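# Carry tube rack through self-closing door to desk

## Task

Move the tube rack from the counter, through the door that swings shut by itself, onto the desk. Done only if the rack sits upright on the desk with each tube seated all the way down in a hole, the door is closed, and the robots have released it and backed away. Either one robot or both may be used. It fails if the rack or any tube touches the floor, or if a robot tips over or is left leaning.

## Robot and tools

Robots: two identical Hello Robot Stretch 4 units, r1 and r2. Each has an omni-wheel base, a mast with a lift, an arm that telescopes forward, a three-joint wrist and a two-finger gripper, plus four onboard cameras. Height is about 1.6 m; the base rim lies within 0.23 m of the base origin. Loose objects may occasionally get nudged by something.

Frames: each robot reports in its own base frame (origin on the floor under the base centre, x forward, y left, z up). hand_pose is a point between the open fingertips in that frame; its axes equal the base axes when all wrist joints are 0, and the printed value can be somewhat wrong. The odometry frame is the base frame where the scene began. Since every robot uses its own frames, only images, lidar_m and wrist_depth_mm reveal where the two robots are relative to each other.

execute_actions: argument "actions" is a list holding one action (or empty, which just returns state and images). An action is an object keyed "r1" and/or "r2". Per robot you may give "base", "joints", or both, optionally with "pace" and "contact_limits"; or "end_of_arm" by itself. All motions in one action start at once. "base" holds exactly one relative move from the current position: {"translate_m": d} straight drive, forward positive, -2 to 2 m; {"strafe_m": d} sideways, left positive, -2 to 2 m; {"rotate_rad": d} turn in place, counter-clockwise positive, -3.2 to 3.2. Base moves count from the last reported position. "joints" are absolute targets by name: lift_m 0 to 1.2; arm_m 0 to 0.55 (extension); wrist_yaw_rad -1.134 to 4.276 (0 forward, positive left, 3.14 folded; over 3.4 the arm may obstruct); wrist_pitch_rad -1.117 to 4.259 (0 level, 1.57 pointing down); wrist_roll_rad -1.117 to 4.259 (0 fingers level, positive turns clockwise seen from behind); gripper_m -0.038 to 0.141 (fingertip gap; negative means fingers squeeze each other). Tolerances for done: lift and arm ±0.004, yaw ±0.02, pitch ±0.05, roll ±0.02, gripper ±0.004. Joint targets past range are clipped and reported; any other bad value or unknown key rejects the whole call. "pace": "slow", "default", "fast", "max" (base up to 0.1/0.3/0.4/0.6 m/s and 1/2/3/4 rad/s; lower when lift is above 0.2, down to 0.3 m/s and 1 rad/s at 1.2). "contact_limits": {"arm_m": 0 to 0.75}, how hard the arm may push before stopping (default 0.5). {"end_of_arm": "enable_torque"} re-enables wrist/gripper motors that shut off. An action runs at most 15 s. "cameras" picks image sources (r1_/r2_ head_camera, head_left_camera, head_right_camera, wrist_camera, or "all"); omitted means all, [] none. Anything omitted from an action may still be driving toward an earlier target without the status showing it. If a result reports a stop, later calls in that same reply are skipped.

wait: {"seconds": 0 to 10}; commands nothing and returns state and images. zoom_image: {"camera", "region": [x0,y0,x1,y1]} in pixels of that camera's latest full image, at most 504x504. finished_scene: {"scene": n}; irreversible, reports success.

Results: base_status/joint_status: "done" (for the base, wheels turned the commanded amount even if slipping), "off_target" (resting short, maybe still pushing), "contact_stop_at_<key>" (met something; lift, arm or wheels go slack, a slack lift may sink under load and slack wheels may roll), "limit_stop_at_<name>", "time_out", "torque_fault" (wrist/gripper motor went limp; send enable_torque). "limit_stop_at_tilt" means leaning over 6 degrees; drive parts go slack and ignore commands. "limit_stop_at_own_body" guards self-collision, likely with pitch below -0.2 and roll below -0.4 or above 4. on_its_own lists uncommanded behaviour; "held at" is the held target. lidar_m: 12 distances in m, 30-degree sectors starting straight ahead going counter-clockwise (4th left, 7th rear, 10th right); "-" is nothing or closer than 0.25 m; sees 0.15 m up to robot height, including the other robot, but can miss glass, thin legs, things behind. wrist_depth_mm: 7x7 grid from top left, 100 to 2000 mm. base_odometry uses wheel turns only; if turned_by_wheels and turned_by_imu differ by over ~0.1 rad, something was hit or slipped. base_tilt in degrees (forward, right positive) with a fixed bias up to 1.5. motor_effort is percent of max, bracket is peak; wheel positive turns the base right; a loaded level gripper shifts wrist_pitch effort away from 0.

Gripping: command gripper_m below the object's width; tighter pulls it toward the wrist, opening pushes it out. Position and "done" do not prove a grasp; a firm squeeze shows in gripper effort. Stuck fingertips on a surface: raise the lift. To unfold at start send lift_m 0.4 with wrist_yaw_rad 0.

Cautions: never let bases press together; once touching, any further drive presses hard and can end the run. Shared loads risk tipping since travel can differ by ~3 cm per metre. Avoid turning or driving with over 1 kg held at arm_m above 0.2, especially at fast paces; steady pushes or pulls, high gripper or high contact limit also risk tipping. A level gripper holding over ~2 kg, or base/arm moves jamming the gripper, cause torque faults. Avoid drops, slips, slams and hard hits.

Cameras: calibration supplies K, distortion and T_world_to_cam mapping the carrying robot's base frame to the camera, with small errors that grow for the wrist camera on an extended arm.

Each tool is called after "Call:" as name(argument=value, ...) on one line, values as JSON.

## Session

Call:
execute_actions(actions=[])

Scene clock: 0.00 s.
r1.base_odometry: x=+0.000 y=+0.000 heading=+0.000 (m, m, rad; r1's odometry frame)
r1.turned_by_wheels: +0.000 (rad since the last result)
r1.turned_by_imu: +0.000 (rad since the last result)
r1.base_tilt: forward=-0.6 right=-0.6 (deg)
r1.lidar_m: 0.72 0.76 1.12 1.81 1.94 2.44 1.16 1.02 0.73 0.67 0.72 0.82
r1.base_status: not commanded
r1.joint_positions: lift_m=+0.230 arm_m=+0.001 wrist_yaw_rad=+3.122 wrist_pitch_rad=+0.015 wrist_roll_rad=+0.010 gripper_m=+0.057
r1.joint_status: not commanded
r1.motor_effort: lift_m=+18 arm_m=+0 wrist_yaw_rad=-1 wrist_pitch_rad=-5 wrist_roll_rad=+1 gripper_m=-3 wheel_0=+0 wheel_1=+0 wheel_2=+0 (%)
r1.hand_pose: x=-0.1149 y=+0.0930 z=+0.4041 quat_wxyz=(+0.010, -0.007, +0.005, +1.000) (m; r1's base frame)
r1.wrist_depth_mm: - 137 - - - - - / - 118 163 - - - - / - 121 164 - - - - / 138 138 298 1537 - - - / 1098 1708 - 1397 - - - / 1138 1397 191 1336 193 1366 1430 / 866 904 960 107 960 917 960
r2.base_odometry: x=+0.000 y=+0.000 heading=+0.000 (m, m, rad; r2's odometry frame)
r2.turned_by_wheels: +0.000 (rad since the last result)
r2.turned_by_imu: +0.000 (rad since the last result)
r2.base_tilt: forward=-0.5 right=+0.2 (deg)
r2.lidar_m: 0.86 0.82 0.85 1.18 1.18 2.23 1.85 1.78 1.37 0.98 0.94 1.00
r2.base_status: not commanded
r2.joint_positions: lift_m=+0.251 arm_m=+0.002 wrist_yaw_rad=+3.131 wrist_pitch_rad=+0.014 wrist_roll_rad=-0.018 gripper_m=+0.057
r2.joint_status: not commanded
r2.motor_effort: lift_m=+19 arm_m=-1 wrist_yaw_rad=+0 wrist_pitch_rad=-6 wrist_roll_rad=-2 gripper_m=-2 wheel_0=+0 wheel_1=+0 wheel_2=+0 (%)
r2.hand_pose: x=-0.1144 y=+0.0905 z=+0.4254 quat_wxyz=(+0.005, -0.007, -0.009, +1.000) (m; r2's base frame)
r2.wrist_depth_mm: - 140 1921 - - - 1921 / - 115 151 - - - 1983 / - 122 163 - - - 1921 / 143 142 1863 - - - 1983 / 231 1708 1921 - - - 1921 / 228 1464 202 1430 216 1308 1281 / 229 960 1060 - 1008 904 946
pictures: r1_head_camera, r1_head_left_camera, r1_head_right_camera, r1_wrist_camera, r2_head_camera, r2_head_left_camera, r2_head_right_camera, r2_wrist_camera
Images, in order (width x height): r1_head_camera 420x560, r1_head_left_camera 420x672, r1_head_right_camera 420x672, r1_wrist_camera 616x392, r2_head_camera 420x560, r2_head_left_camera 420x672, r2_head_right_camera 420x672, r2_wrist_camera 616x392.

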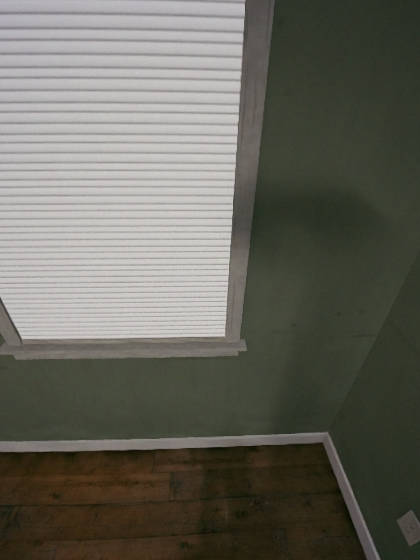

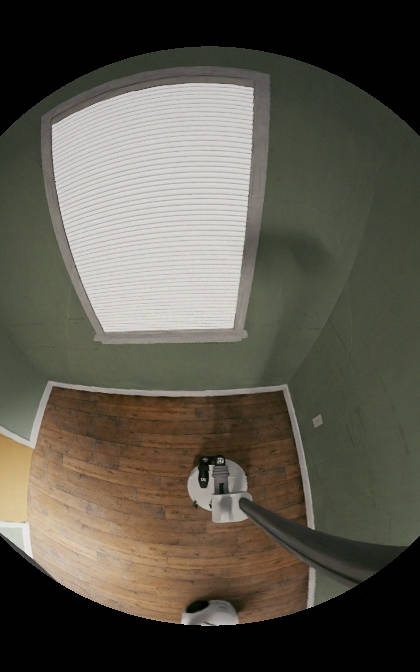

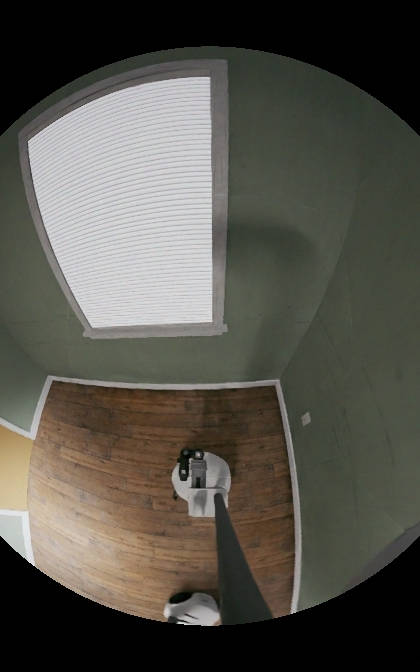

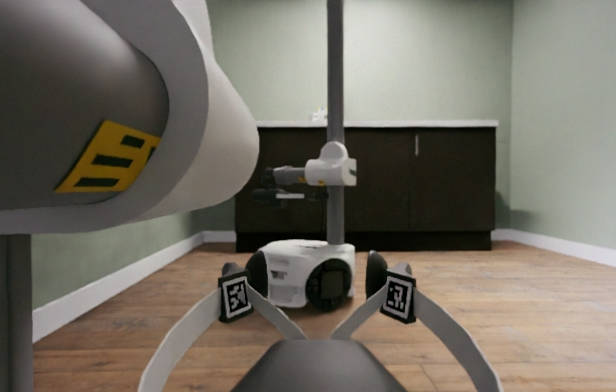

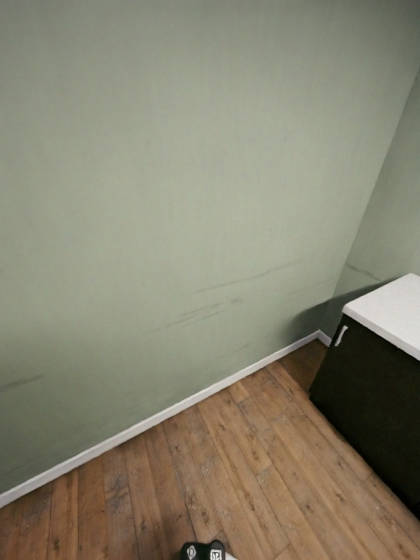

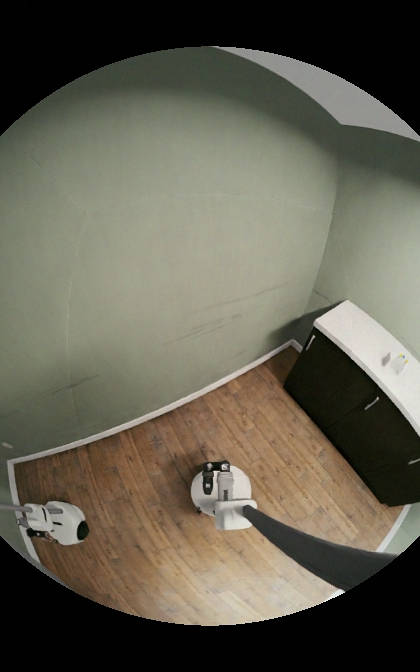

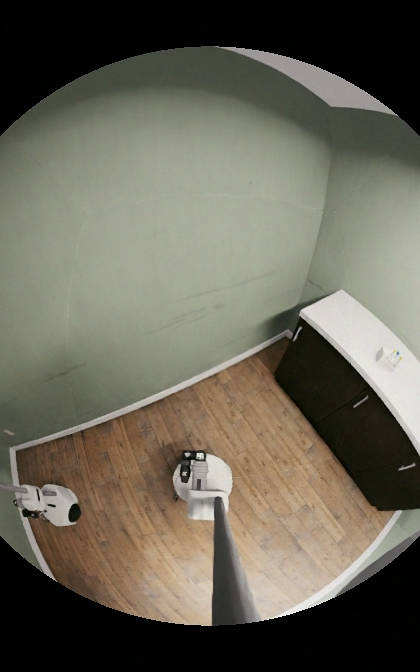

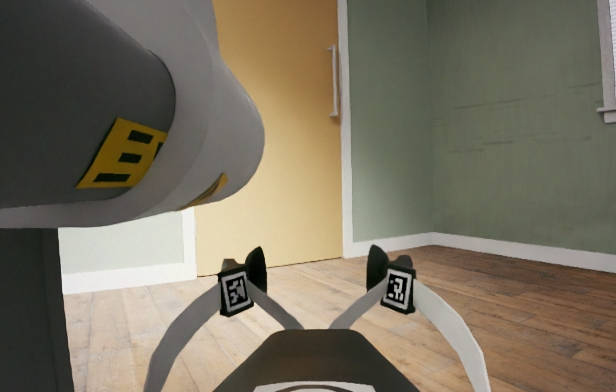

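Call:
execute_actions(actions=[{"r1":{"base":{"rotate_rad":1.6}},"r2":{"base":{"rotate_rad":-1.17},"joints":{"lift_m":0.9,"wrist_yaw_rad":0,"gripper_m":0.14}}}], cameras=[])

Call:
execute_actions(actions=[{"r1":{"base":{"translate_m":0.9}},"r2":{"base":{"translate_m":0.35},"joints":{"wrist_pitch_rad":0.3}}}], cameras=["r1_head_camera","r1_head_left_camera","r2_head_camera","r2_wrist_camera"])

Scene clock: 12.23 s.
r1.base_odometry: x=+0.000 y=+0.000 heading=+1.600 (m, m, rad; r1's odometry frame)
r1.turned_by_wheels: +1.600 (rad since the last result)
r1.turned_by_imu: +1.634 (rad since the last result)
r1.base_tilt: forward=-0.6 right=-0.6 (deg)
r1.lidar_m: 1.83 1.97 2.41 1.14 0.97 0.72 0.69 0.74 0.82 0.74 0.80 1.15
r1.base_status: done
r1.joint_positions: lift_m=+0.230 arm_m=+0.001 wrist_yaw_rad=+3.122 wrist_pitch_rad=+0.015 wrist_roll_rad=+0.010 gripper_m=+0.057
r1.joint_status: not commanded
r1.motor_effort: lift_m=+18(18) arm_m=-1(0) wrist_yaw_rad=+1(1) wrist_pitch_rad=-5(5) wrist_roll_rad=-1(0) gripper_m=-2(3) wheel_0=-1(6) wheel_1=-1(8) wheel_2=+0(8) (%)
r1.hand_pose: x=-0.1149 y=+0.0930 z=+0.4041 quat_wxyz=(+0.010, -0.007, +0.005, +1.000) (m; r1's base frame)
r1.wrist_depth_mm: - 137 831 820 809 831 809 / - 118 163 831 831 820 820 / - 121 165 820 820 831 831 / 138 138 298 831 831 831 831 / 842 854 831 842 842 831 831 / 842 854 191 842 193 831 842 / 842 831 842 106 831 820 820
r2.base_odometry: x=+0.000 y=+0.000 heading=-1.170 (m, m, rad; r2's odometry frame)
r2.turned_by_wheels: -1.170 (rad since the last result)
r2.turned_by_imu: -1.184 (rad since the last result)
r2.base_tilt: forward=-0.5 right=+0.2 (deg)
r2.lidar_m: 0.94 0.94 0.90 0.81 0.83 1.06 1.18 2.21 1.91 1.76 1.57 1.02
r2.base_status: done
r2.joint_positions: lift_m=+0.900 arm_m=+0.002 wrist_yaw_rad=+0.000 wrist_pitch_rad=+0.014 wrist_roll_rad=-0.018 gripper_m=+0.140
r2.joint_status: all done
r2.motor_effort: lift_m=+22(23) arm_m=-2(1) wrist_yaw_rad=-1(6) wrist_pitch_rad=-7(8) wrist_roll_rad=-2(2) gripper_m=+1(3) wheel_0=+3(7) wheel_1=+0(8) wheel_2=+0(8) (%)
r2.hand_pose: x=+0.4616 y=-0.0874 z=+1.0739 quat_wxyz=(+1.000, -0.009, +0.007, +0.000) (m; r2's base frame)
r2.wrist_depth_mm: 1255 1281 1336 1366 1336 1397 1464 / 1281 1281 1336 1366 1366 1430 1430 / 1281 1308 1308 1366 1397 1430 1430 / 1255 1281 1336 1366 1397 1464 1430 / 1308 1182 1205 991 1138 1060 1008 / 715 723 750 741 778 788 831 / 715 741 750 - 788 831 831
pictures: none
No camera images: the call's "cameras" was empty. Leave "cameras" out to get every camera's image.

Scene clock: 16.73 s.
r1.base_odometry: x=-0.026 y=+0.900 heading=+1.600 (m, m, rad; r1's odometry frame)
r1.turned_by_wheels: +0.000 (rad since the last result)
r1.turned_by_imu: -0.001 (rad since the last result)
r1.base_tilt: forward=-0.6 right=-0.6 (deg)
r1.lidar_m: 0.93 1.03 1.44 2.10 1.62 1.67 1.60 1.11 0.81 0.78 0.83 1.00
r1.base_status: done
r1.joint_positions: lift_m=+0.230 arm_m=+0.001 wrist_yaw_rad=+3.122 wrist_pitch_rad=+0.015 wrist_roll_rad=+0.010 gripper_m=+0.057
r1.joint_status: not commanded
r1.motor_effort: lift_m=+19(19) arm_m=+0(0) wrist_yaw_rad=+1(2) wrist_pitch_rad=-4(5) wrist_roll_rad=+0(1) gripper_m=-3(7) wheel_0=+0(1) wheel_1=+0(8) wheel_2=+0(8) (%)
r1.hand_pose: x=-0.1149 y=+0.0930 z=+0.4041 quat_wxyz=(+0.010, -0.007, +0.005, +1.000) (m; r1's base frame)
r1.wrist_depth_mm: - 137 1708 1756 1661 1756 1618 / - 118 163 1661 1756 1756 1661 / - 121 163 1708 1756 1756 1708 / 138 139 300 1756 1756 1708 1661 / 1205 1708 1756 1756 1756 1756 1708 / 1182 1397 191 1397 193 1397 1397 / 878 931 960 106 946 891 976
r2.base_odometry: x=+0.137 y=-0.322 heading=-1.169 (m, m, rad; r2's odometry frame)
r2.turned_by_wheels: +0.000 (rad since the last result)
r2.turned_by_imu: -0.001 (rad since the last result)
r2.base_tilt: forward=-0.6 right=+0.3 (deg)
r2.lidar_m: 0.59 0.60 0.76 0.86 0.88 1.12 2.44 1.67 1.89 1.73 0.99 0.64
r2.base_status: done
r2.joint_positions: lift_m=+0.900 arm_m=+0.002 wrist_yaw_rad=+0.000 wrist_pitch_rad=+0.302 wrist_roll_rad=-0.018 gripper_m=+0.140
r2.joint_status: all done
r2.motor_effort: lift_m=+22(22) arm_m=-2(2) wrist_yaw_rad=+1(2) wrist_pitch_rad=-6(8) wrist_roll_rad=-2(3) gripper_m=-1(0) wheel_0=+4(10) wheel_1=+2(6) wheel_2=-2(11) (%)
r2.hand_pose: x=+0.4486 y=-0.0874 z=+0.9921 quat_wxyz=(+0.989, -0.009, +0.150, +0.001) (m; r2's base frame)
r2.wrist_depth_mm: 854 878 904 917 931 960 976 / 891 917 931 960 976 1008 1025 / 931 931 960 991 1008 1042 1060 / 676 661 580 574 615 603 591 / 449 445 442 439 442 449 466 / 430 415 452 433 484 504 521 / 452 462 477 - 512 539 549
pictures: r1_head_camera, r1_head_left_camera, r2_head_camera, r2_wrist_camera
camera_calibration (this result's frames):
r2_wrist_camera: T_world_to_cam=[[0.0404879, -0.999037, -0.0168805, -0.0783766], [-0.338657, 0.00217353, -0.940907, 1.13322], [0.940038, 0.0438121, -0.338243, 0.143845], [0, 0, 0, 1]] pos_world=[0.251726, -0.0870664, 1.11358]
Images, in order (width x height): r1_head_camera 420x560, r1_head_left_camera 420x672, r2_head_camera 420x560, r2_wrist_camera 616x392.

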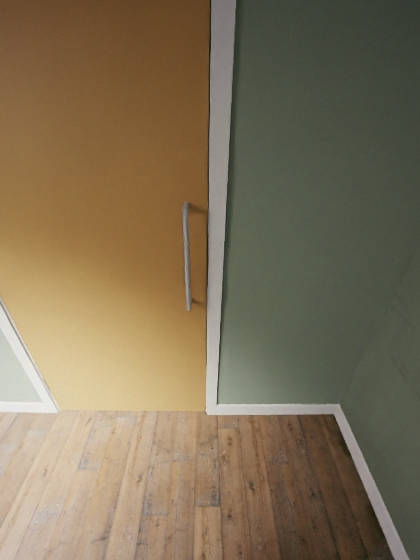

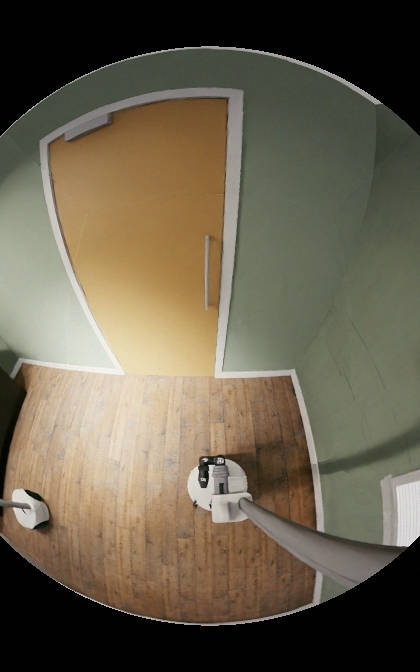

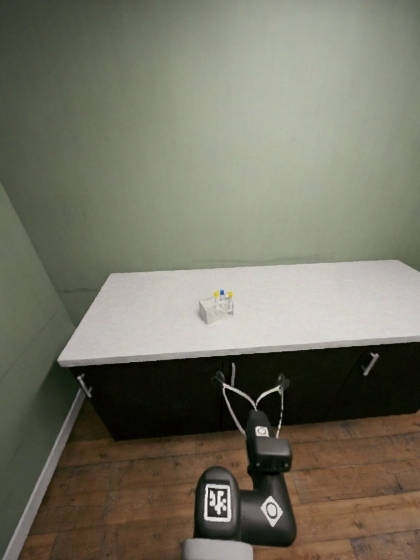

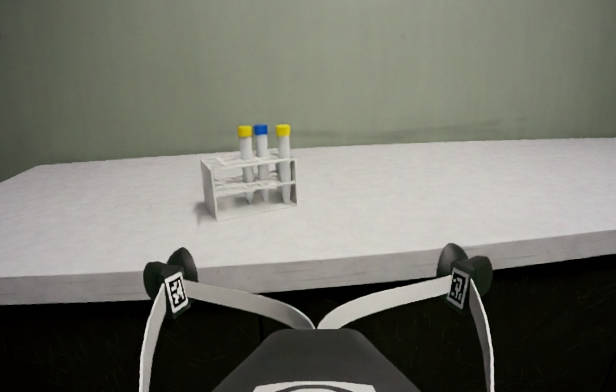

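Call:
execute_actions(actions=[{"r1":{"base":{"strafe_m":0.135},"joints":{"lift_m":0.8,"wrist_yaw_rad":0,"gripper_m":0.12}},"r2":{"base":{"rotate_rad":0.5},"joints":{"wrist_pitch_rad":0.15}}}], cameras=[])

Call:
execute_actions(actions=[{"r1":{"joints":{"arm_m":0.38}},"r2":{"base":{"strafe_m":-0.267},"joints":{"arm_m":0.08,"lift_m":0.85,"gripper_m":0.141}}}], cameras=["r1_head_camera","r1_wrist_camera","r2_head_camera","r2_wrist_camera"])

Scene clock: 53.67 s.
r1.base_odometry: x=-0.161 y=+0.896 heading=+1.600 (m, m, rad; r1's odometry frame)
r1.turned_by_wheels: +0.000 (rad since the last result)
r1.turned_by_imu: +0.002 (rad since the last result)
r1.base_tilt: forward=-0.5 right=-0.6 (deg)
r1.lidar_m: 0.92 1.02 1.45 2.16 1.51 1.64 1.59 1.32 0.94 0.92 1.00 1.01
r1.base_status: done
r1.joint_positions: lift_m=+0.800 arm_m=+0.001 wrist_yaw_rad=+0.000 wrist_pitch_rad=+0.015 wrist_roll_rad=+0.010 gripper_m=+0.120
r1.joint_status: all done
r1.motor_effort: lift_m=+21(25) arm_m=+0(0) wrist_yaw_rad=+0(6) wrist_pitch_rad=-6(5) wrist_roll_rad=+1(0) gripper_m=-4(3) wheel_0=+1(6) wheel_1=+0(5) wheel_2=+0(2) (%)
r1.hand_pose: x=+0.4603 y=-0.0873 z=+0.9737 quat_wxyz=(+1.000, +0.005, +0.007, +0.000) (m; r1's base frame)
r1.wrist_depth_mm: 788 768 768 768 759 741 750 / 788 768 768 759 750 768 750 / 788 778 768 768 750 768 750 / 788 788 778 778 759 768 750 / 798 788 778 788 768 768 778 / 809 788 798 778 768 768 768 / 809 798 788 106 788 768 768
r2.base_odometry: x=+0.137 y=-0.322 heading=-0.670 (m, m, rad; r2's odometry frame)
r2.turned_by_wheels: +0.500 (rad since the last result)
r2.turned_by_imu: +0.505 (rad since the last result)
r2.base_tilt: forward=-0.5 right=+0.3 (deg)
r2.lidar_m: 0.59 0.77 0.86 0.88 1.09 2.18 1.53 1.89 1.74 1.02 0.67 0.60
r2.base_status: done
r2.joint_positions: lift_m=+0.900 arm_m=+0.002 wrist_yaw_rad=+0.000 wrist_pitch_rad=+0.153 wrist_roll_rad=-0.018 gripper_m=+0.140
r2.joint_status: all done
r2.motor_effort: lift_m=+22(22) arm_m=-1(2) wrist_yaw_rad=-1(1) wrist_pitch_rad=-8(10) wrist_roll_rad=-2(2) gripper_m=-1(1) wheel_0=-4(10) wheel_1=-1(8) wheel_2=-1(9) (%)
r2.hand_pose: x=+0.4583 y=-0.0874 z=+1.0341 quat_wxyz=(+0.997, -0.009, +0.076, +0.001) (m; r2's base frame)
r2.wrist_depth_mm: 831 1025 1098 991 904 831 778 / 831 1025 1118 1008 917 842 798 / 842 1060 1138 1042 960 878 809 / 831 1060 1205 1025 960 878 809 / 842 976 661 654 634 480 480 / 842 535 455 445 394 399 418 / 854 574 512 - 375 349 330
pictures: none
No camera images: the call's "cameras" was empty. Leave "cameras" out to get every camera's image.

Scene clock: 55.90 s.
r1.base_odometry: x=-0.161 y=+0.896 heading=+1.600 (m, m, rad; r1's odometry frame)
r1.turned_by_wheels: +0.000 (rad since the last result)
r1.turned_by_imu: +0.001 (rad since the last result)
r1.base_tilt: forward=-0.6 right=-0.6 (deg)
r1.lidar_m: 0.92 1.03 1.44 1.52 1.50 1.65 1.59 1.32 0.96 0.93 0.97 1.03
r1.base_status: not commanded
r1.joint_positions: lift_m=+0.800 arm_m=+0.379 wrist_yaw_rad=+0.000 wrist_pitch_rad=+0.015 wrist_roll_rad=+0.010 gripper_m=+0.120
r1.joint_status: all done
r1.motor_effort: lift_m=+21(21) arm_m=+6(5) wrist_yaw_rad=+1(1) wrist_pitch_rad=-6(5) wrist_roll_rad=+0(1) gripper_m=+4(1) wheel_0=+1(1) wheel_1=-1(1) wheel_2=-1(1) (%)
r1.hand_pose: x=+0.8382 y=-0.0874 z=+0.9738 quat_wxyz=(+1.000, +0.005, +0.007, +0.000) (m; r1's base frame)
r1.wrist_depth_mm: 397 397 392 392 368 382 384 / 399 397 397 392 373 387 384 / 402 397 397 394 377 387 384 / 399 399 397 392 379 387 387 / 404 402 397 397 384 389 389 / 413 407 404 399 382 387 389 / 410 407 402 106 387 397 394
r2.base_odometry: x=-0.029 y=-0.531 heading=-0.670 (m, m, rad; r2's odometry frame)
r2.turned_by_wheels: +0.000 (rad since the last result)
r2.turned_by_imu: -0.001 (rad since the last result)
r2.base_tilt: forward=-0.6 right=+0.2 (deg)
r2.lidar_m: 0.50 0.62 1.10 1.12 1.42 2.60 1.54 1.64 1.49 0.86 0.56 0.48
r2.base_status: done
r2.joint_positions: lift_m=+0.850 arm_m=+0.079 wrist_yaw_rad=+0.000 wrist_pitch_rad=+0.152 wrist_roll_rad=-0.018 gripper_m=+0.141
r2.joint_status: all done
r2.motor_effort: lift_m=+15(18) arm_m=+5(9) wrist_yaw_rad=-2(1) wrist_pitch_rad=-8(8) wrist_roll_rad=-2(2) gripper_m=+2(1) wheel_0=+3(13) wheel_1=-1(11) wheel_2=+0(2) (%)
r2.hand_pose: x=+0.5352 y=-0.0874 z=+0.9847 quat_wxyz=(+0.997, -0.009, +0.076, +0.001) (m; r2's base frame)
r2.wrist_depth_mm: 1042 991 878 809 741 683 627 / 1008 1042 931 842 768 699 647 / 1060 1078 931 854 778 715 668 / 1078 1060 931 424 661 723 676 / 512 512 517 413 418 473 462 / 343 324 307 343 301 296 319 / 351 287 273 - 266 249 -
pictures: r1_head_camera, r1_wrist_camera, r2_head_camera, r2_wrist_camera
camera_calibration (this result's frames):
r1_wrist_camera: T_world_to_cam=[[0.0213354, -0.999674, 0.0140081, -0.115267], [-0.0315006, -0.0146765, -0.999396, 1.04711], [0.999276, 0.0208813, -0.0318035, -0.58102], [0, 0, 0, 1]] pos_world=[0.616044, -0.0877295, 1.02961]
r2_wrist_camera: T_world_to_cam=[[0.0425805, -0.999036, -0.0106603, -0.0892439], [-0.194621, 0.00217151, -0.980876, 1.11783], [0.979954, 0.043841, -0.19434, -0.103118], [0, 0, 0, 1]] pos_world=[0.322403, -0.0870645, 1.07546]
Images, in order (width x height): r1_head_camera 420x560, r1_wrist_camera 616x392, r2_head_camera 420x560, r2_wrist_camera 616x392.

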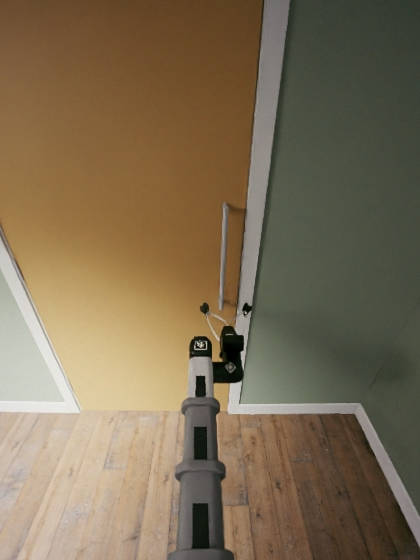

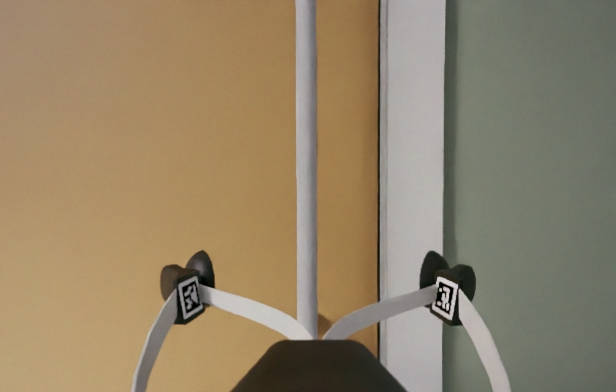

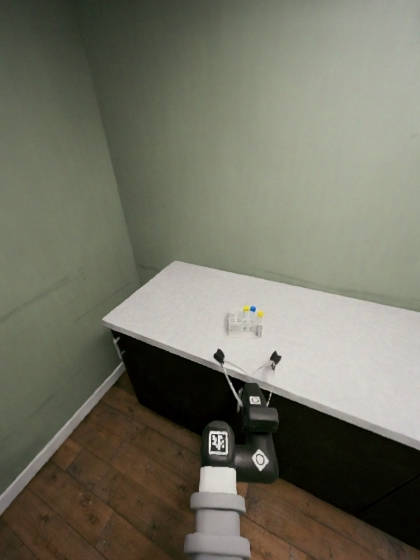

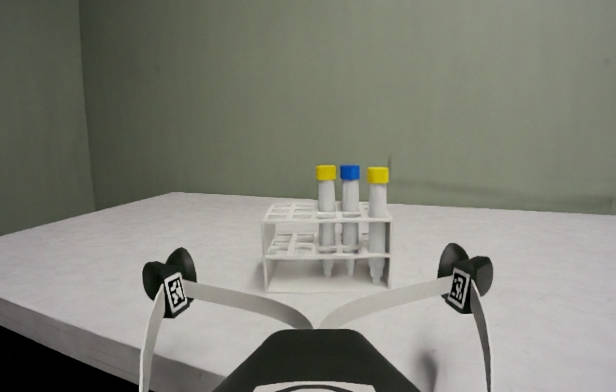

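Call:
execute_actions(actions=[{"r1":{"joints":{"arm_m":0.505,"gripper_m":0.07},"contact_limits":{"arm_m":0.15},"pace":"slow"},"r2":{"joints":{"arm_m":0.19,"lift_m":0.815}}}], cameras=["r1_wrist_camera","r2_wrist_camera"])

Scene clock: 62.27 s.
r1.base_odometry: x=-0.161 y=+0.896 heading=+1.600 (m, m, rad; r1's odometry frame)
r1.turned_by_wheels: +0.000 (rad since the last result)
r1.turned_by_imu: +0.001 (rad since the last result)
r1.base_tilt: forward=-0.6 right=-0.6 (deg)
r1.lidar_m: 0.91 1.02 1.40 1.54 1.53 1.64 1.58 1.31 0.94 0.92 0.98 1.01
r1.base_status: not commanded
r1.joint_positions: lift_m=+0.800 arm_m=+0.504 wrist_yaw_rad=+0.000 wrist_pitch_rad=+0.015 wrist_roll_rad=+0.010 gripper_m=+0.070
r1.joint_status: all done
r1.motor_effort: lift_m=+21(21) arm_m=+7(5) wrist_yaw_rad=-1(1) wrist_pitch_rad=-5(5) wrist_roll_rad=+0(0) gripper_m=-6(4) wheel_0=+1(1) wheel_1=-1(1) wheel_2=-1(1) (%)
r1.contact_limits: arm_m 0.15
r1.hand_pose: x=+0.9632 y=-0.0874 z=+0.9738 quat_wxyz=(+1.000, +0.005, +0.007, +0.000) (m; r1's base frame)
r1.wrist_depth_mm: 271 268 266 264 263 248 259 / 273 271 270 266 265 249 263 / 274 272 270 267 267 251 263 / 276 274 270 268 267 253 264 / 277 276 272 270 268 254 264 / 278 277 214 208 197 255 267 / 281 277 277 106 271 256 270
r2.base_odometry: x=-0.029 y=-0.531 heading=-0.670 (m, m, rad; r2's odometry frame)
r2.turned_by_wheels: +0.000 (rad since the last result)
r2.turned_by_imu: +0.000 (rad since the last result)
r2.base_tilt: forward=-0.6 right=+0.2 (deg)
r2.lidar_m: 0.51 0.64 1.12 1.11 1.38 2.61 1.53 1.63 1.49 0.84 0.55 0.48
r2.base_status: not commanded
r2.joint_positions: lift_m=+0.815 arm_m=+0.189 wrist_yaw_rad=+0.000 wrist_pitch_rad=+0.152 wrist_roll_rad=-0.018 gripper_m=+0.141
r2.joint_status: all done
r2.motor_effort: lift_m=+15(14) arm_m=+5(5) wrist_yaw_rad=-1(0) wrist_pitch_rad=-8(7) wrist_roll_rad=-2(2) gripper_m=+1(1) wheel_0=+3(3) wheel_1=-1(1) wheel_2=+0(0) (%)
r2.hand_pose: x=+0.6452 y=-0.0874 z=+0.9497 quat_wxyz=(+0.997, -0.009, +0.076, +0.001) (m; r2's base frame)
r2.wrist_depth_mm: 946 866 778 707 640 591 559 / 991 904 798 723 661 603 569 / 1008 931 820 750 661 621 585 / 991 759 732 298 277 615 585 / 399 399 366 290 260 370 364 / 267 253 240 263 237 231 251 / 210 203 215 - 209 196 -
pictures: r1_wrist_camera, r2_wrist_camera
camera_calibration (this result's frames):
r1_wrist_camera: T_world_to_cam=[[0.0212119, -0.999677, 0.0140079, -0.11785], [-0.0315024, -0.0146724, -0.999396, 1.05105], [0.999279, 0.0207578, -0.0318035, -0.705909], [0, 0, 0, 1]] pos_world=[0.74101, -0.0877377, 1.02961]
r2_wrist_camera: T_world_to_cam=[[0.0426582, -0.999033, -0.0106585, -0.0943299], [-0.194575, 0.00215664, -0.980885, 1.1049], [0.97996, 0.0439167, -0.194295, -0.217746], [0, 0, 0, 1]] pos_world=[0.432391, -0.0870589, 1.04046]
Images, in order (width x height): r1_wrist_camera 616x392, r2_wrist_camera 616x392.

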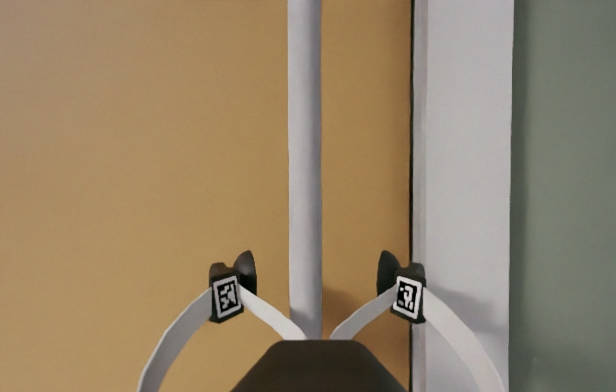

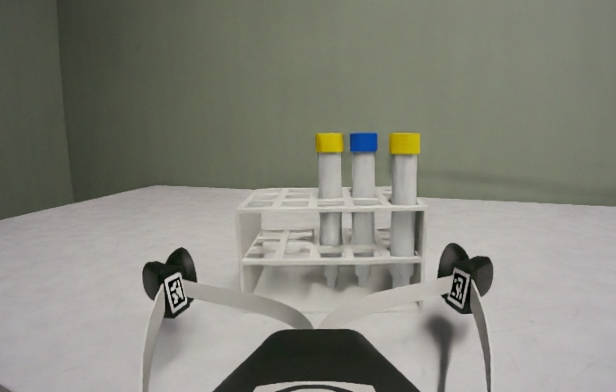

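Call:
execute_actions(actions=[{"r1":{"joints":{"arm_m":0.535},"contact_limits":{"arm_m":0.15},"pace":"slow"},"r2":{"base":{"strafe_m":-0.011}}}], cameras=[])

Call:
execute_actions(actions=[{"r1":{"joints":{"gripper_m":-0.03}},"r2":{"joints":{"arm_m":0.25},"pace":"slow"}}], cameras=["r1_wrist_camera","r2_wrist_camera","r2_head_camera"])

Scene clock: 68.17 s.
r1.base_odometry: x=-0.161 y=+0.896 heading=+1.600 (m, m, rad; r1's odometry frame)
r1.turned_by_wheels: +0.000 (rad since the last result)
r1.turned_by_imu: +0.001 (rad since the last result)
r1.base_tilt: forward=-0.6 right=-0.6 (deg)
r1.lidar_m: 0.91 1.03 1.43 1.53 1.51 1.65 1.59 1.31 0.94 0.93 1.00 1.00
r1.base_status: not commanded
r1.joint_positions: lift_m=+0.800 arm_m=+0.533 wrist_yaw_rad=-0.006 wrist_pitch_rad=+0.015 wrist_roll_rad=+0.010 gripper_m=+0.070
r1.joint_status: all done
r1.on_its_own: wrist_yaw_rad is at rest, and its effort (+19) is outside its rest range (-13 to +13)
r1.motor_effort: lift_m=+21(21) arm_m=+13(15) wrist_yaw_rad=+19(17) wrist_pitch_rad=-5(6) wrist_roll_rad=+0(0) gripper_m=+1(1) wheel_0=+3(3) wheel_1=+2(2) wheel_2=-6(5) (%)
r1.contact_limits: arm_m 0.15
r1.hand_pose: x=+0.9916 y=-0.0891 z=+0.9738 quat_wxyz=(+1.000, +0.005, +0.007, -0.003) (m; r1's base frame)
r1.wrist_depth_mm: 242 240 239 237 236 222 233 / 243 242 240 238 239 224 235 / 245 244 242 240 239 224 236 / 246 245 244 242 242 225 238 / 248 245 244 244 243 227 239 / 249 248 194 182 193 229 240 / 250 249 247 106 245 229 241
r2.base_odometry: x=-0.036 y=-0.540 heading=-0.670 (m, m, rad; r2's odometry frame)
r2.turned_by_wheels: +0.000 (rad since the last result)
r2.turned_by_imu: +0.000 (rad since the last result)
r2.base_tilt: forward=-0.6 right=+0.3 (deg)
r2.lidar_m: 0.50 0.61 1.11 1.14 1.42 2.59 1.53 1.63 1.47 0.86 0.54 0.49
r2.base_status: done
r2.joint_positions: lift_m=+0.815 arm_m=+0.189 wrist_yaw_rad=+0.000 wrist_pitch_rad=+0.152 wrist_roll_rad=-0.018 gripper_m=+0.141
r2.joint_status: not commanded
r2.motor_effort: lift_m=+15(15) arm_m=+5(5) wrist_yaw_rad=+0(1) wrist_pitch_rad=-7(7) wrist_roll_rad=-2(2) gripper_m=-2(1) wheel_0=+3(11) wheel_1=-3(10) wheel_2=+0(1) (%)
r2.hand_pose: x=+0.6452 y=-0.0874 z=+0.9497 quat_wxyz=(+0.997, -0.009, +0.076, +0.001) (m; r2's base frame)
r2.wrist_depth_mm: 946 878 778 707 647 591 554 / 991 891 809 723 661 597 559 / 991 931 831 732 668 634 580 / 991 759 723 285 283 615 580 / 399 399 327 283 265 366 364 / 267 254 240 263 236 231 251 / 209 203 214 - 208 196 -
pictures: none
No camera images: the call's "cameras" was empty. Leave "cameras" out to get every camera's image.

Scene clock: 70.00 s.
r1.base_odometry: x=-0.161 y=+0.896 heading=+1.600 (m, m, rad; r1's odometry frame)
r1.turned_by_wheels: +0.000 (rad since the last result)
r1.turned_by_imu: +0.001 (rad since the last result)
r1.base_tilt: forward=-0.6 right=-0.6 (deg)
r1.lidar_m: 0.93 1.04 1.44 1.53 1.54 1.64 1.60 1.31 0.94 0.93 0.98 1.00
r1.base_status: not commanded
r1.joint_positions: lift_m=+0.800 arm_m=+0.534 wrist_yaw_rad=+0.001 wrist_pitch_rad=+0.015 wrist_roll_rad=+0.010 gripper_m=-0.029
r1.joint_status: all done
r1.motor_effort: lift_m=+21(21) arm_m=+7(13) wrist_yaw_rad=+0(21) wrist_pitch_rad=-6(5) wrist_roll_rad=-1(0) gripper_m=-15(23) wheel_0=+2(3) wheel_1=+2(2) wheel_2=+0(6) (%)
r1.hand_pose: x=+0.9932 y=-0.0872 z=+0.9738 quat_wxyz=(+1.000, +0.005, +0.007, +0.000) (m; r1's base frame)
r1.wrist_depth_mm: 240 239 238 236 235 220 230 / 241 240 239 236 236 220 230 / 243 242 240 237 236 221 232 / 244 243 241 239 237 222 234 / 246 244 243 193 240 223 235 / 248 246 180 182 180 224 235 / 248 247 246 106 242 225 237
r2.base_odometry: x=-0.036 y=-0.540 heading=-0.670 (m, m, rad; r2's odometry frame)
r2.turned_by_wheels: +0.000 (rad since the last result)
r2.turned_by_imu: +0.000 (rad since the last result)
r2.base_tilt: forward=-0.6 right=+0.2 (deg)
r2.lidar_m: 0.51 0.63 1.12 1.13 1.43 2.62 1.54 1.61 1.47 0.86 0.55 0.50
r2.base_status: not commanded
r2.joint_positions: lift_m=+0.815 arm_m=+0.249 wrist_yaw_rad=+0.000 wrist_pitch_rad=+0.152 wrist_roll_rad=-0.018 gripper_m=+0.141
r2.joint_status: all done
r2.motor_effort: lift_m=+15(15) arm_m=+5(8) wrist_yaw_rad=-1(1) wrist_pitch_rad=-7(7) wrist_roll_rad=-2(3) gripper_m=+2(2) wheel_0=+3(3) wheel_1=-3(3) wheel_2=+0(1) (%)
r2.hand_pose: x=+0.7051 y=-0.0874 z=+0.9497 quat_wxyz=(+0.997, -0.009, +0.076, +0.001) (m; r2's base frame)
r2.wrist_depth_mm: 878 788 715 654 591 544 508 / 931 831 732 668 615 554 521 / 946 866 768 676 603 574 530 / 960 750 741 223 216 574 535 / 399 399 237 230 200 368 366 / 268 253 231 198 206 231 252 / 209 202 207 - 205 196 -
pictures: r1_wrist_camera, r2_head_camera, r2_wrist_camera
camera_calibration (this result's frames):
r1_wrist_camera: T_world_to_cam=[[0.0218329, -0.999663, 0.0140084, -0.118925], [-0.0314695, -0.0146919, -0.999397, 1.05197], [0.999266, 0.0213788, -0.0317797, -0.735919], [0, 0, 0, 1]] pos_world=[0.77108, -0.0876965, 1.02961]
r2_wrist_camera: T_world_to_cam=[[0.0425344, -0.999038, -0.0106585, -0.0968358], [-0.194575, 0.00218072, -0.980885, 1.11656], [0.979965, 0.0437952, -0.194295, -0.276507], [0, 0, 0, 1]] pos_world=[0.492341, -0.0870678, 1.04046]
Images, in order (width x height): r1_wrist_camera 616x392, r2_head_camera 420x560, r2_wrist_camera 616x392.

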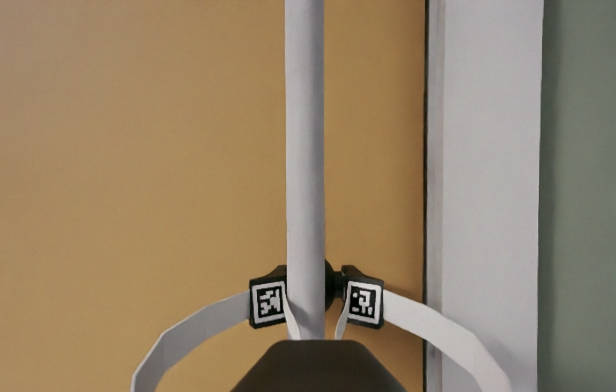

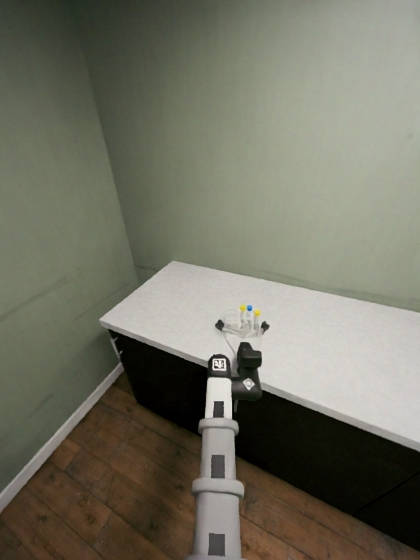

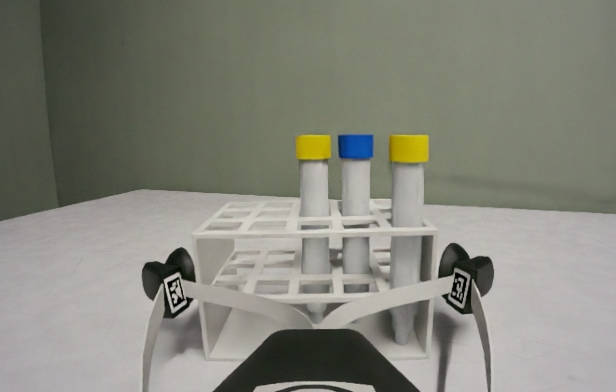

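Call:
execute_actions(actions=[{"r1":{"base":{"translate_m":-0.12},"pace":"slow"},"r2":{"joints":{"arm_m":0.26,"gripper_m":0.075},"pace":"slow"}}], cameras=["r1_wrist_camera","r2_wrist_camera"])

Call:
execute_actions(actions=[{"r1":{"base":{"strafe_m":0.045},"pace":"slow"},"r2":{"joints":{"lift_m":0.87},"pace":"slow"}}], cameras=["r1_wrist_camera","r2_wrist_camera"])

Scene clock: 80.63 s.
r1.base_odometry: x=-0.158 y=+0.776 heading=+1.603 (m, m, rad; r1's odometry frame)
r1.turned_by_wheels: +0.003 (rad since the last result)
r1.turned_by_imu: +0.001 (rad since the last result)
r1.base_tilt: forward=-0.5 right=-0.6 (deg)
r1.lidar_m: 0.94 1.09 1.60 1.48 1.54 1.52 1.47 1.31 0.96 0.92 0.97 1.12
r1.base_status: done
r1.joint_positions: lift_m=+0.800 arm_m=+0.535 wrist_yaw_rad=+0.022 wrist_pitch_rad=+0.015 wrist_roll_rad=+0.010 gripper_m=-0.029
r1.joint_status: not commanded
r1.on_its_own: wrist_yaw_rad is at rest, and its effort (-62) is outside its rest range (-13 to +13)
r1.motor_effort: lift_m=+21(21) arm_m=-3(7) wrist_yaw_rad=-62(63) wrist_pitch_rad=-5(5) wrist_roll_rad=+0(1) gripper_m=-25(26) wheel_0=+10(15) wheel_1=+4(9) wheel_2=+20(23) (%)
r1.hand_pose: x=+0.9966 y=-0.0811 z=+0.9738 quat_wxyz=(+1.000, +0.005, +0.007, +0.011) (m; r1's base frame)
r1.wrist_depth_mm: 282 266 254 238 232 327 332 / 283 268 255 238 232 340 336 / 283 270 256 241 235 340 338 / 285 271 258 242 236 340 338 / 289 273 259 204 237 342 340 / 290 273 180 185 181 345 343 / 291 276 263 106 236 336 343
r2.base_odometry: x=-0.036 y=-0.540 heading=-0.670 (m, m, rad; r2's odometry frame)
r2.turned_by_wheels: +0.000 (rad since the last result)
r2.turned_by_imu: +0.000 (rad since the last result)
r2.base_tilt: forward=-0.6 right=+0.1 (deg)
r2.lidar_m: 0.50 0.63 1.11 1.14 1.43 1.63 1.51 1.63 1.48 0.87 0.54 0.49
r2.base_status: not commanded
r2.joint_positions: lift_m=+0.815 arm_m=+0.259 wrist_yaw_rad=+0.000 wrist_pitch_rad=+0.153 wrist_roll_rad=-0.018 gripper_m=+0.075
r2.joint_status: all done
r2.motor_effort: lift_m=+15(15) arm_m=+5(6) wrist_yaw_rad=-1(0) wrist_pitch_rad=-11(10) wrist_roll_rad=-2(2) gripper_m=-20(23) wheel_0=+3(3) wheel_1=-3(3) wheel_2=+0(0) (%)
r2.hand_pose: x=+0.7151 y=-0.0874 z=+0.9495 quat_wxyz=(+0.997, -0.009, +0.077, +0.001) (m; r2's base frame)
r2.wrist_depth_mm: 878 788 707 634 585 535 500 / 917 809 723 654 597 549 512 / 946 831 750 668 585 564 525 / 931 741 715 237 209 569 530 / 399 394 236 224 195 366 359 / 265 188 194 209 193 185 249 / 208 202 200 - 191 195 -
pictures: r1_wrist_camera, r2_wrist_camera
camera_calibration (this result's frames):
r1_wrist_camera: T_world_to_cam=[[0.0429597, -0.998981, 0.0138041, -0.133684], [-0.0311846, -0.0151509, -0.999399, 1.05184], [0.99859, 0.0425034, -0.0318037, -0.737026], [0, 0, 0, 1]] pos_world=[0.774531, -0.0862849, 1.02961]
r2_wrist_camera: T_world_to_cam=[[0.0425249, -0.999038, -0.0106951, -0.0972216], [-0.195424, 0.00218061, -0.980716, 1.11871], [0.979796, 0.043795, -0.195143, -0.285414], [0, 0, 0, 1]] pos_world=[0.502404, -0.0870679, 1.0404]
Images, in order (width x height): r1_wrist_camera 616x392, r2_wrist_camera 616x392.

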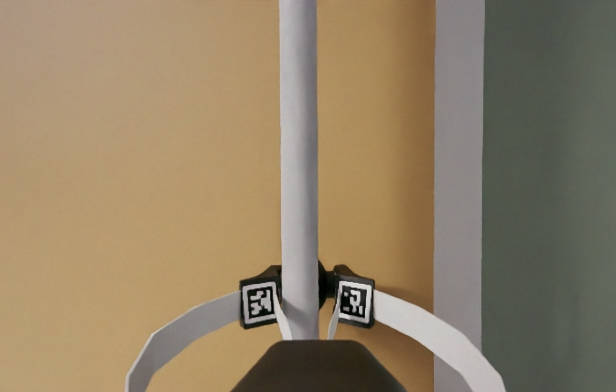

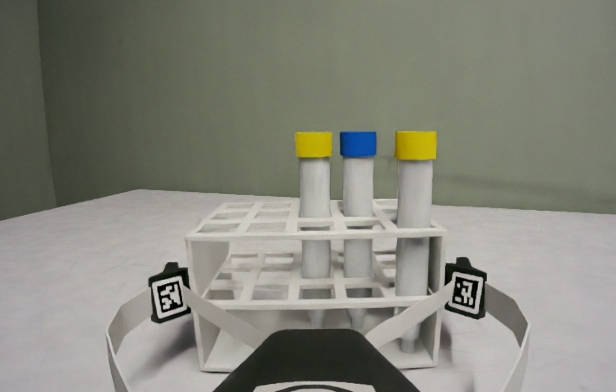

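Scene clock: 82.17 s.
r1.base_odometry: x=-0.202 y=+0.775 heading=+1.600 (m, m, rad; r1's odometry frame)
r1.turned_by_wheels: -0.003 (rad since the last result)
r1.turned_by_imu: -0.013 (rad since the last result)
r1.base_tilt: forward=-0.6 right=-0.5 (deg)
r1.lidar_m: 0.92 1.09 1.58 1.42 1.48 1.55 1.47 1.41 1.00 0.97 1.03 1.14
r1.base_status: done
r1.joint_positions: lift_m=+0.800 arm_m=+0.535 wrist_yaw_rad=-0.010 wrist_pitch_rad=+0.015 wrist_roll_rad=+0.010 gripper_m=-0.029
r1.joint_status: not commanded
r1.on_its_own: wrist_yaw_rad is at rest, and its effort (+29) is outside its rest range (-13 to +13)
r1.motor_effort: lift_m=+21(21) arm_m=-3(3) wrist_yaw_rad=+29(61) wrist_pitch_rad=-6(6) wrist_roll_rad=+0(0) gripper_m=-21(23) wheel_0=-21(22) wheel_1=-10(8) wheel_2=-7(14) (%)
r1.hand_pose: x=+0.9939 y=-0.0903 z=+0.9738 quat_wxyz=(+1.000, +0.005, +0.007, -0.005) (m; r1's base frame)
r1.wrist_depth_mm: 267 258 250 239 236 351 349 / 270 260 252 242 238 355 355 / 271 263 253 241 238 357 353 / 273 263 256 243 240 359 357 / 273 266 256 206 241 359 359 / 276 267 255 182 179 362 362 / 278 268 258 107 241 349 366
r2.base_odometry: x=-0.036 y=-0.540 heading=-0.670 (m, m, rad; r2's odometry frame)
r2.turned_by_wheels: +0.000 (rad since the last result)
r2.turned_by_imu: +0.000 (rad since the last result)
r2.base_tilt: forward=-0.6 right=+0.3 (deg)
r2.lidar_m: 0.49 0.63 1.12 1.14 1.41 1.63 1.46 1.64 1.47 0.88 0.55 0.50
r2.base_status: not commanded
r2.joint_positions: lift_m=+0.870 arm_m=+0.259 wrist_yaw_rad=+0.000 wrist_pitch_rad=+0.153 wrist_roll_rad=-0.018 gripper_m=+0.075
r2.joint_status: all done
r2.motor_effort: lift_m=+23(22) arm_m=+5(5) wrist_yaw_rad=+0(0) wrist_pitch_rad=-10(10) wrist_roll_rad=-2(3) gripper_m=-19(19) wheel_0=+3(3) wheel_1=-3(3) wheel_2=+0(0) (%)
r2.hand_pose: x=+0.7151 y=-0.0874 z=+1.0038 quat_wxyz=(+0.997, -0.009, +0.077, +0.001) (m; r2's base frame)
r2.wrist_depth_mm: 878 788 707 640 585 539 508 / 917 820 732 654 603 549 517 / 931 842 750 661 591 559 525 / 960 866 750 237 208 585 544 / 559 564 236 224 195 525 504 / 377 188 193 208 193 186 353 / 294 287 217 - 198 278 -
pictures: r1_wrist_camera, r2_wrist_camera
camera_calibration (this result's frames):
r1_wrist_camera: T_world_to_cam=[[0.0110534, -0.999844, 0.013797, -0.11114], [-0.0316632, -0.0141409, -0.999399, 1.05218], [0.999437, 0.0106099, -0.0318146, -0.737634], [0, 0, 0, 1]] pos_world=[0.771763, -0.0884177, 1.02961]
r2_wrist_camera: T_world_to_cam=[[0.0425233, -0.999038, -0.0107014, -0.0966329], [-0.195566, 0.0021807, -0.980688, 1.17207], [0.979768, 0.0437949, -0.195285, -0.274644], [0, 0, 0, 1]] pos_world=[0.502413, -0.0870679, 1.09476]
Images, in order (width x height): r1_wrist_camera 616x392, r2_wrist_camera 616x392.

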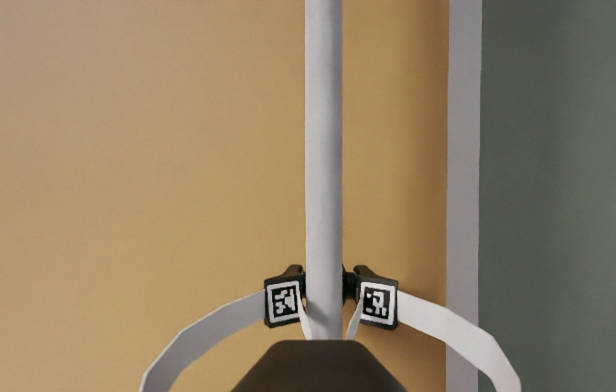

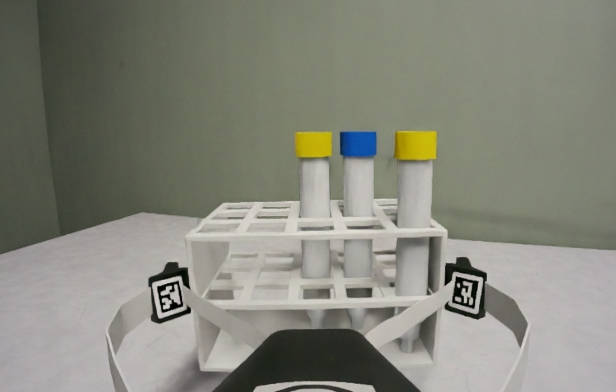

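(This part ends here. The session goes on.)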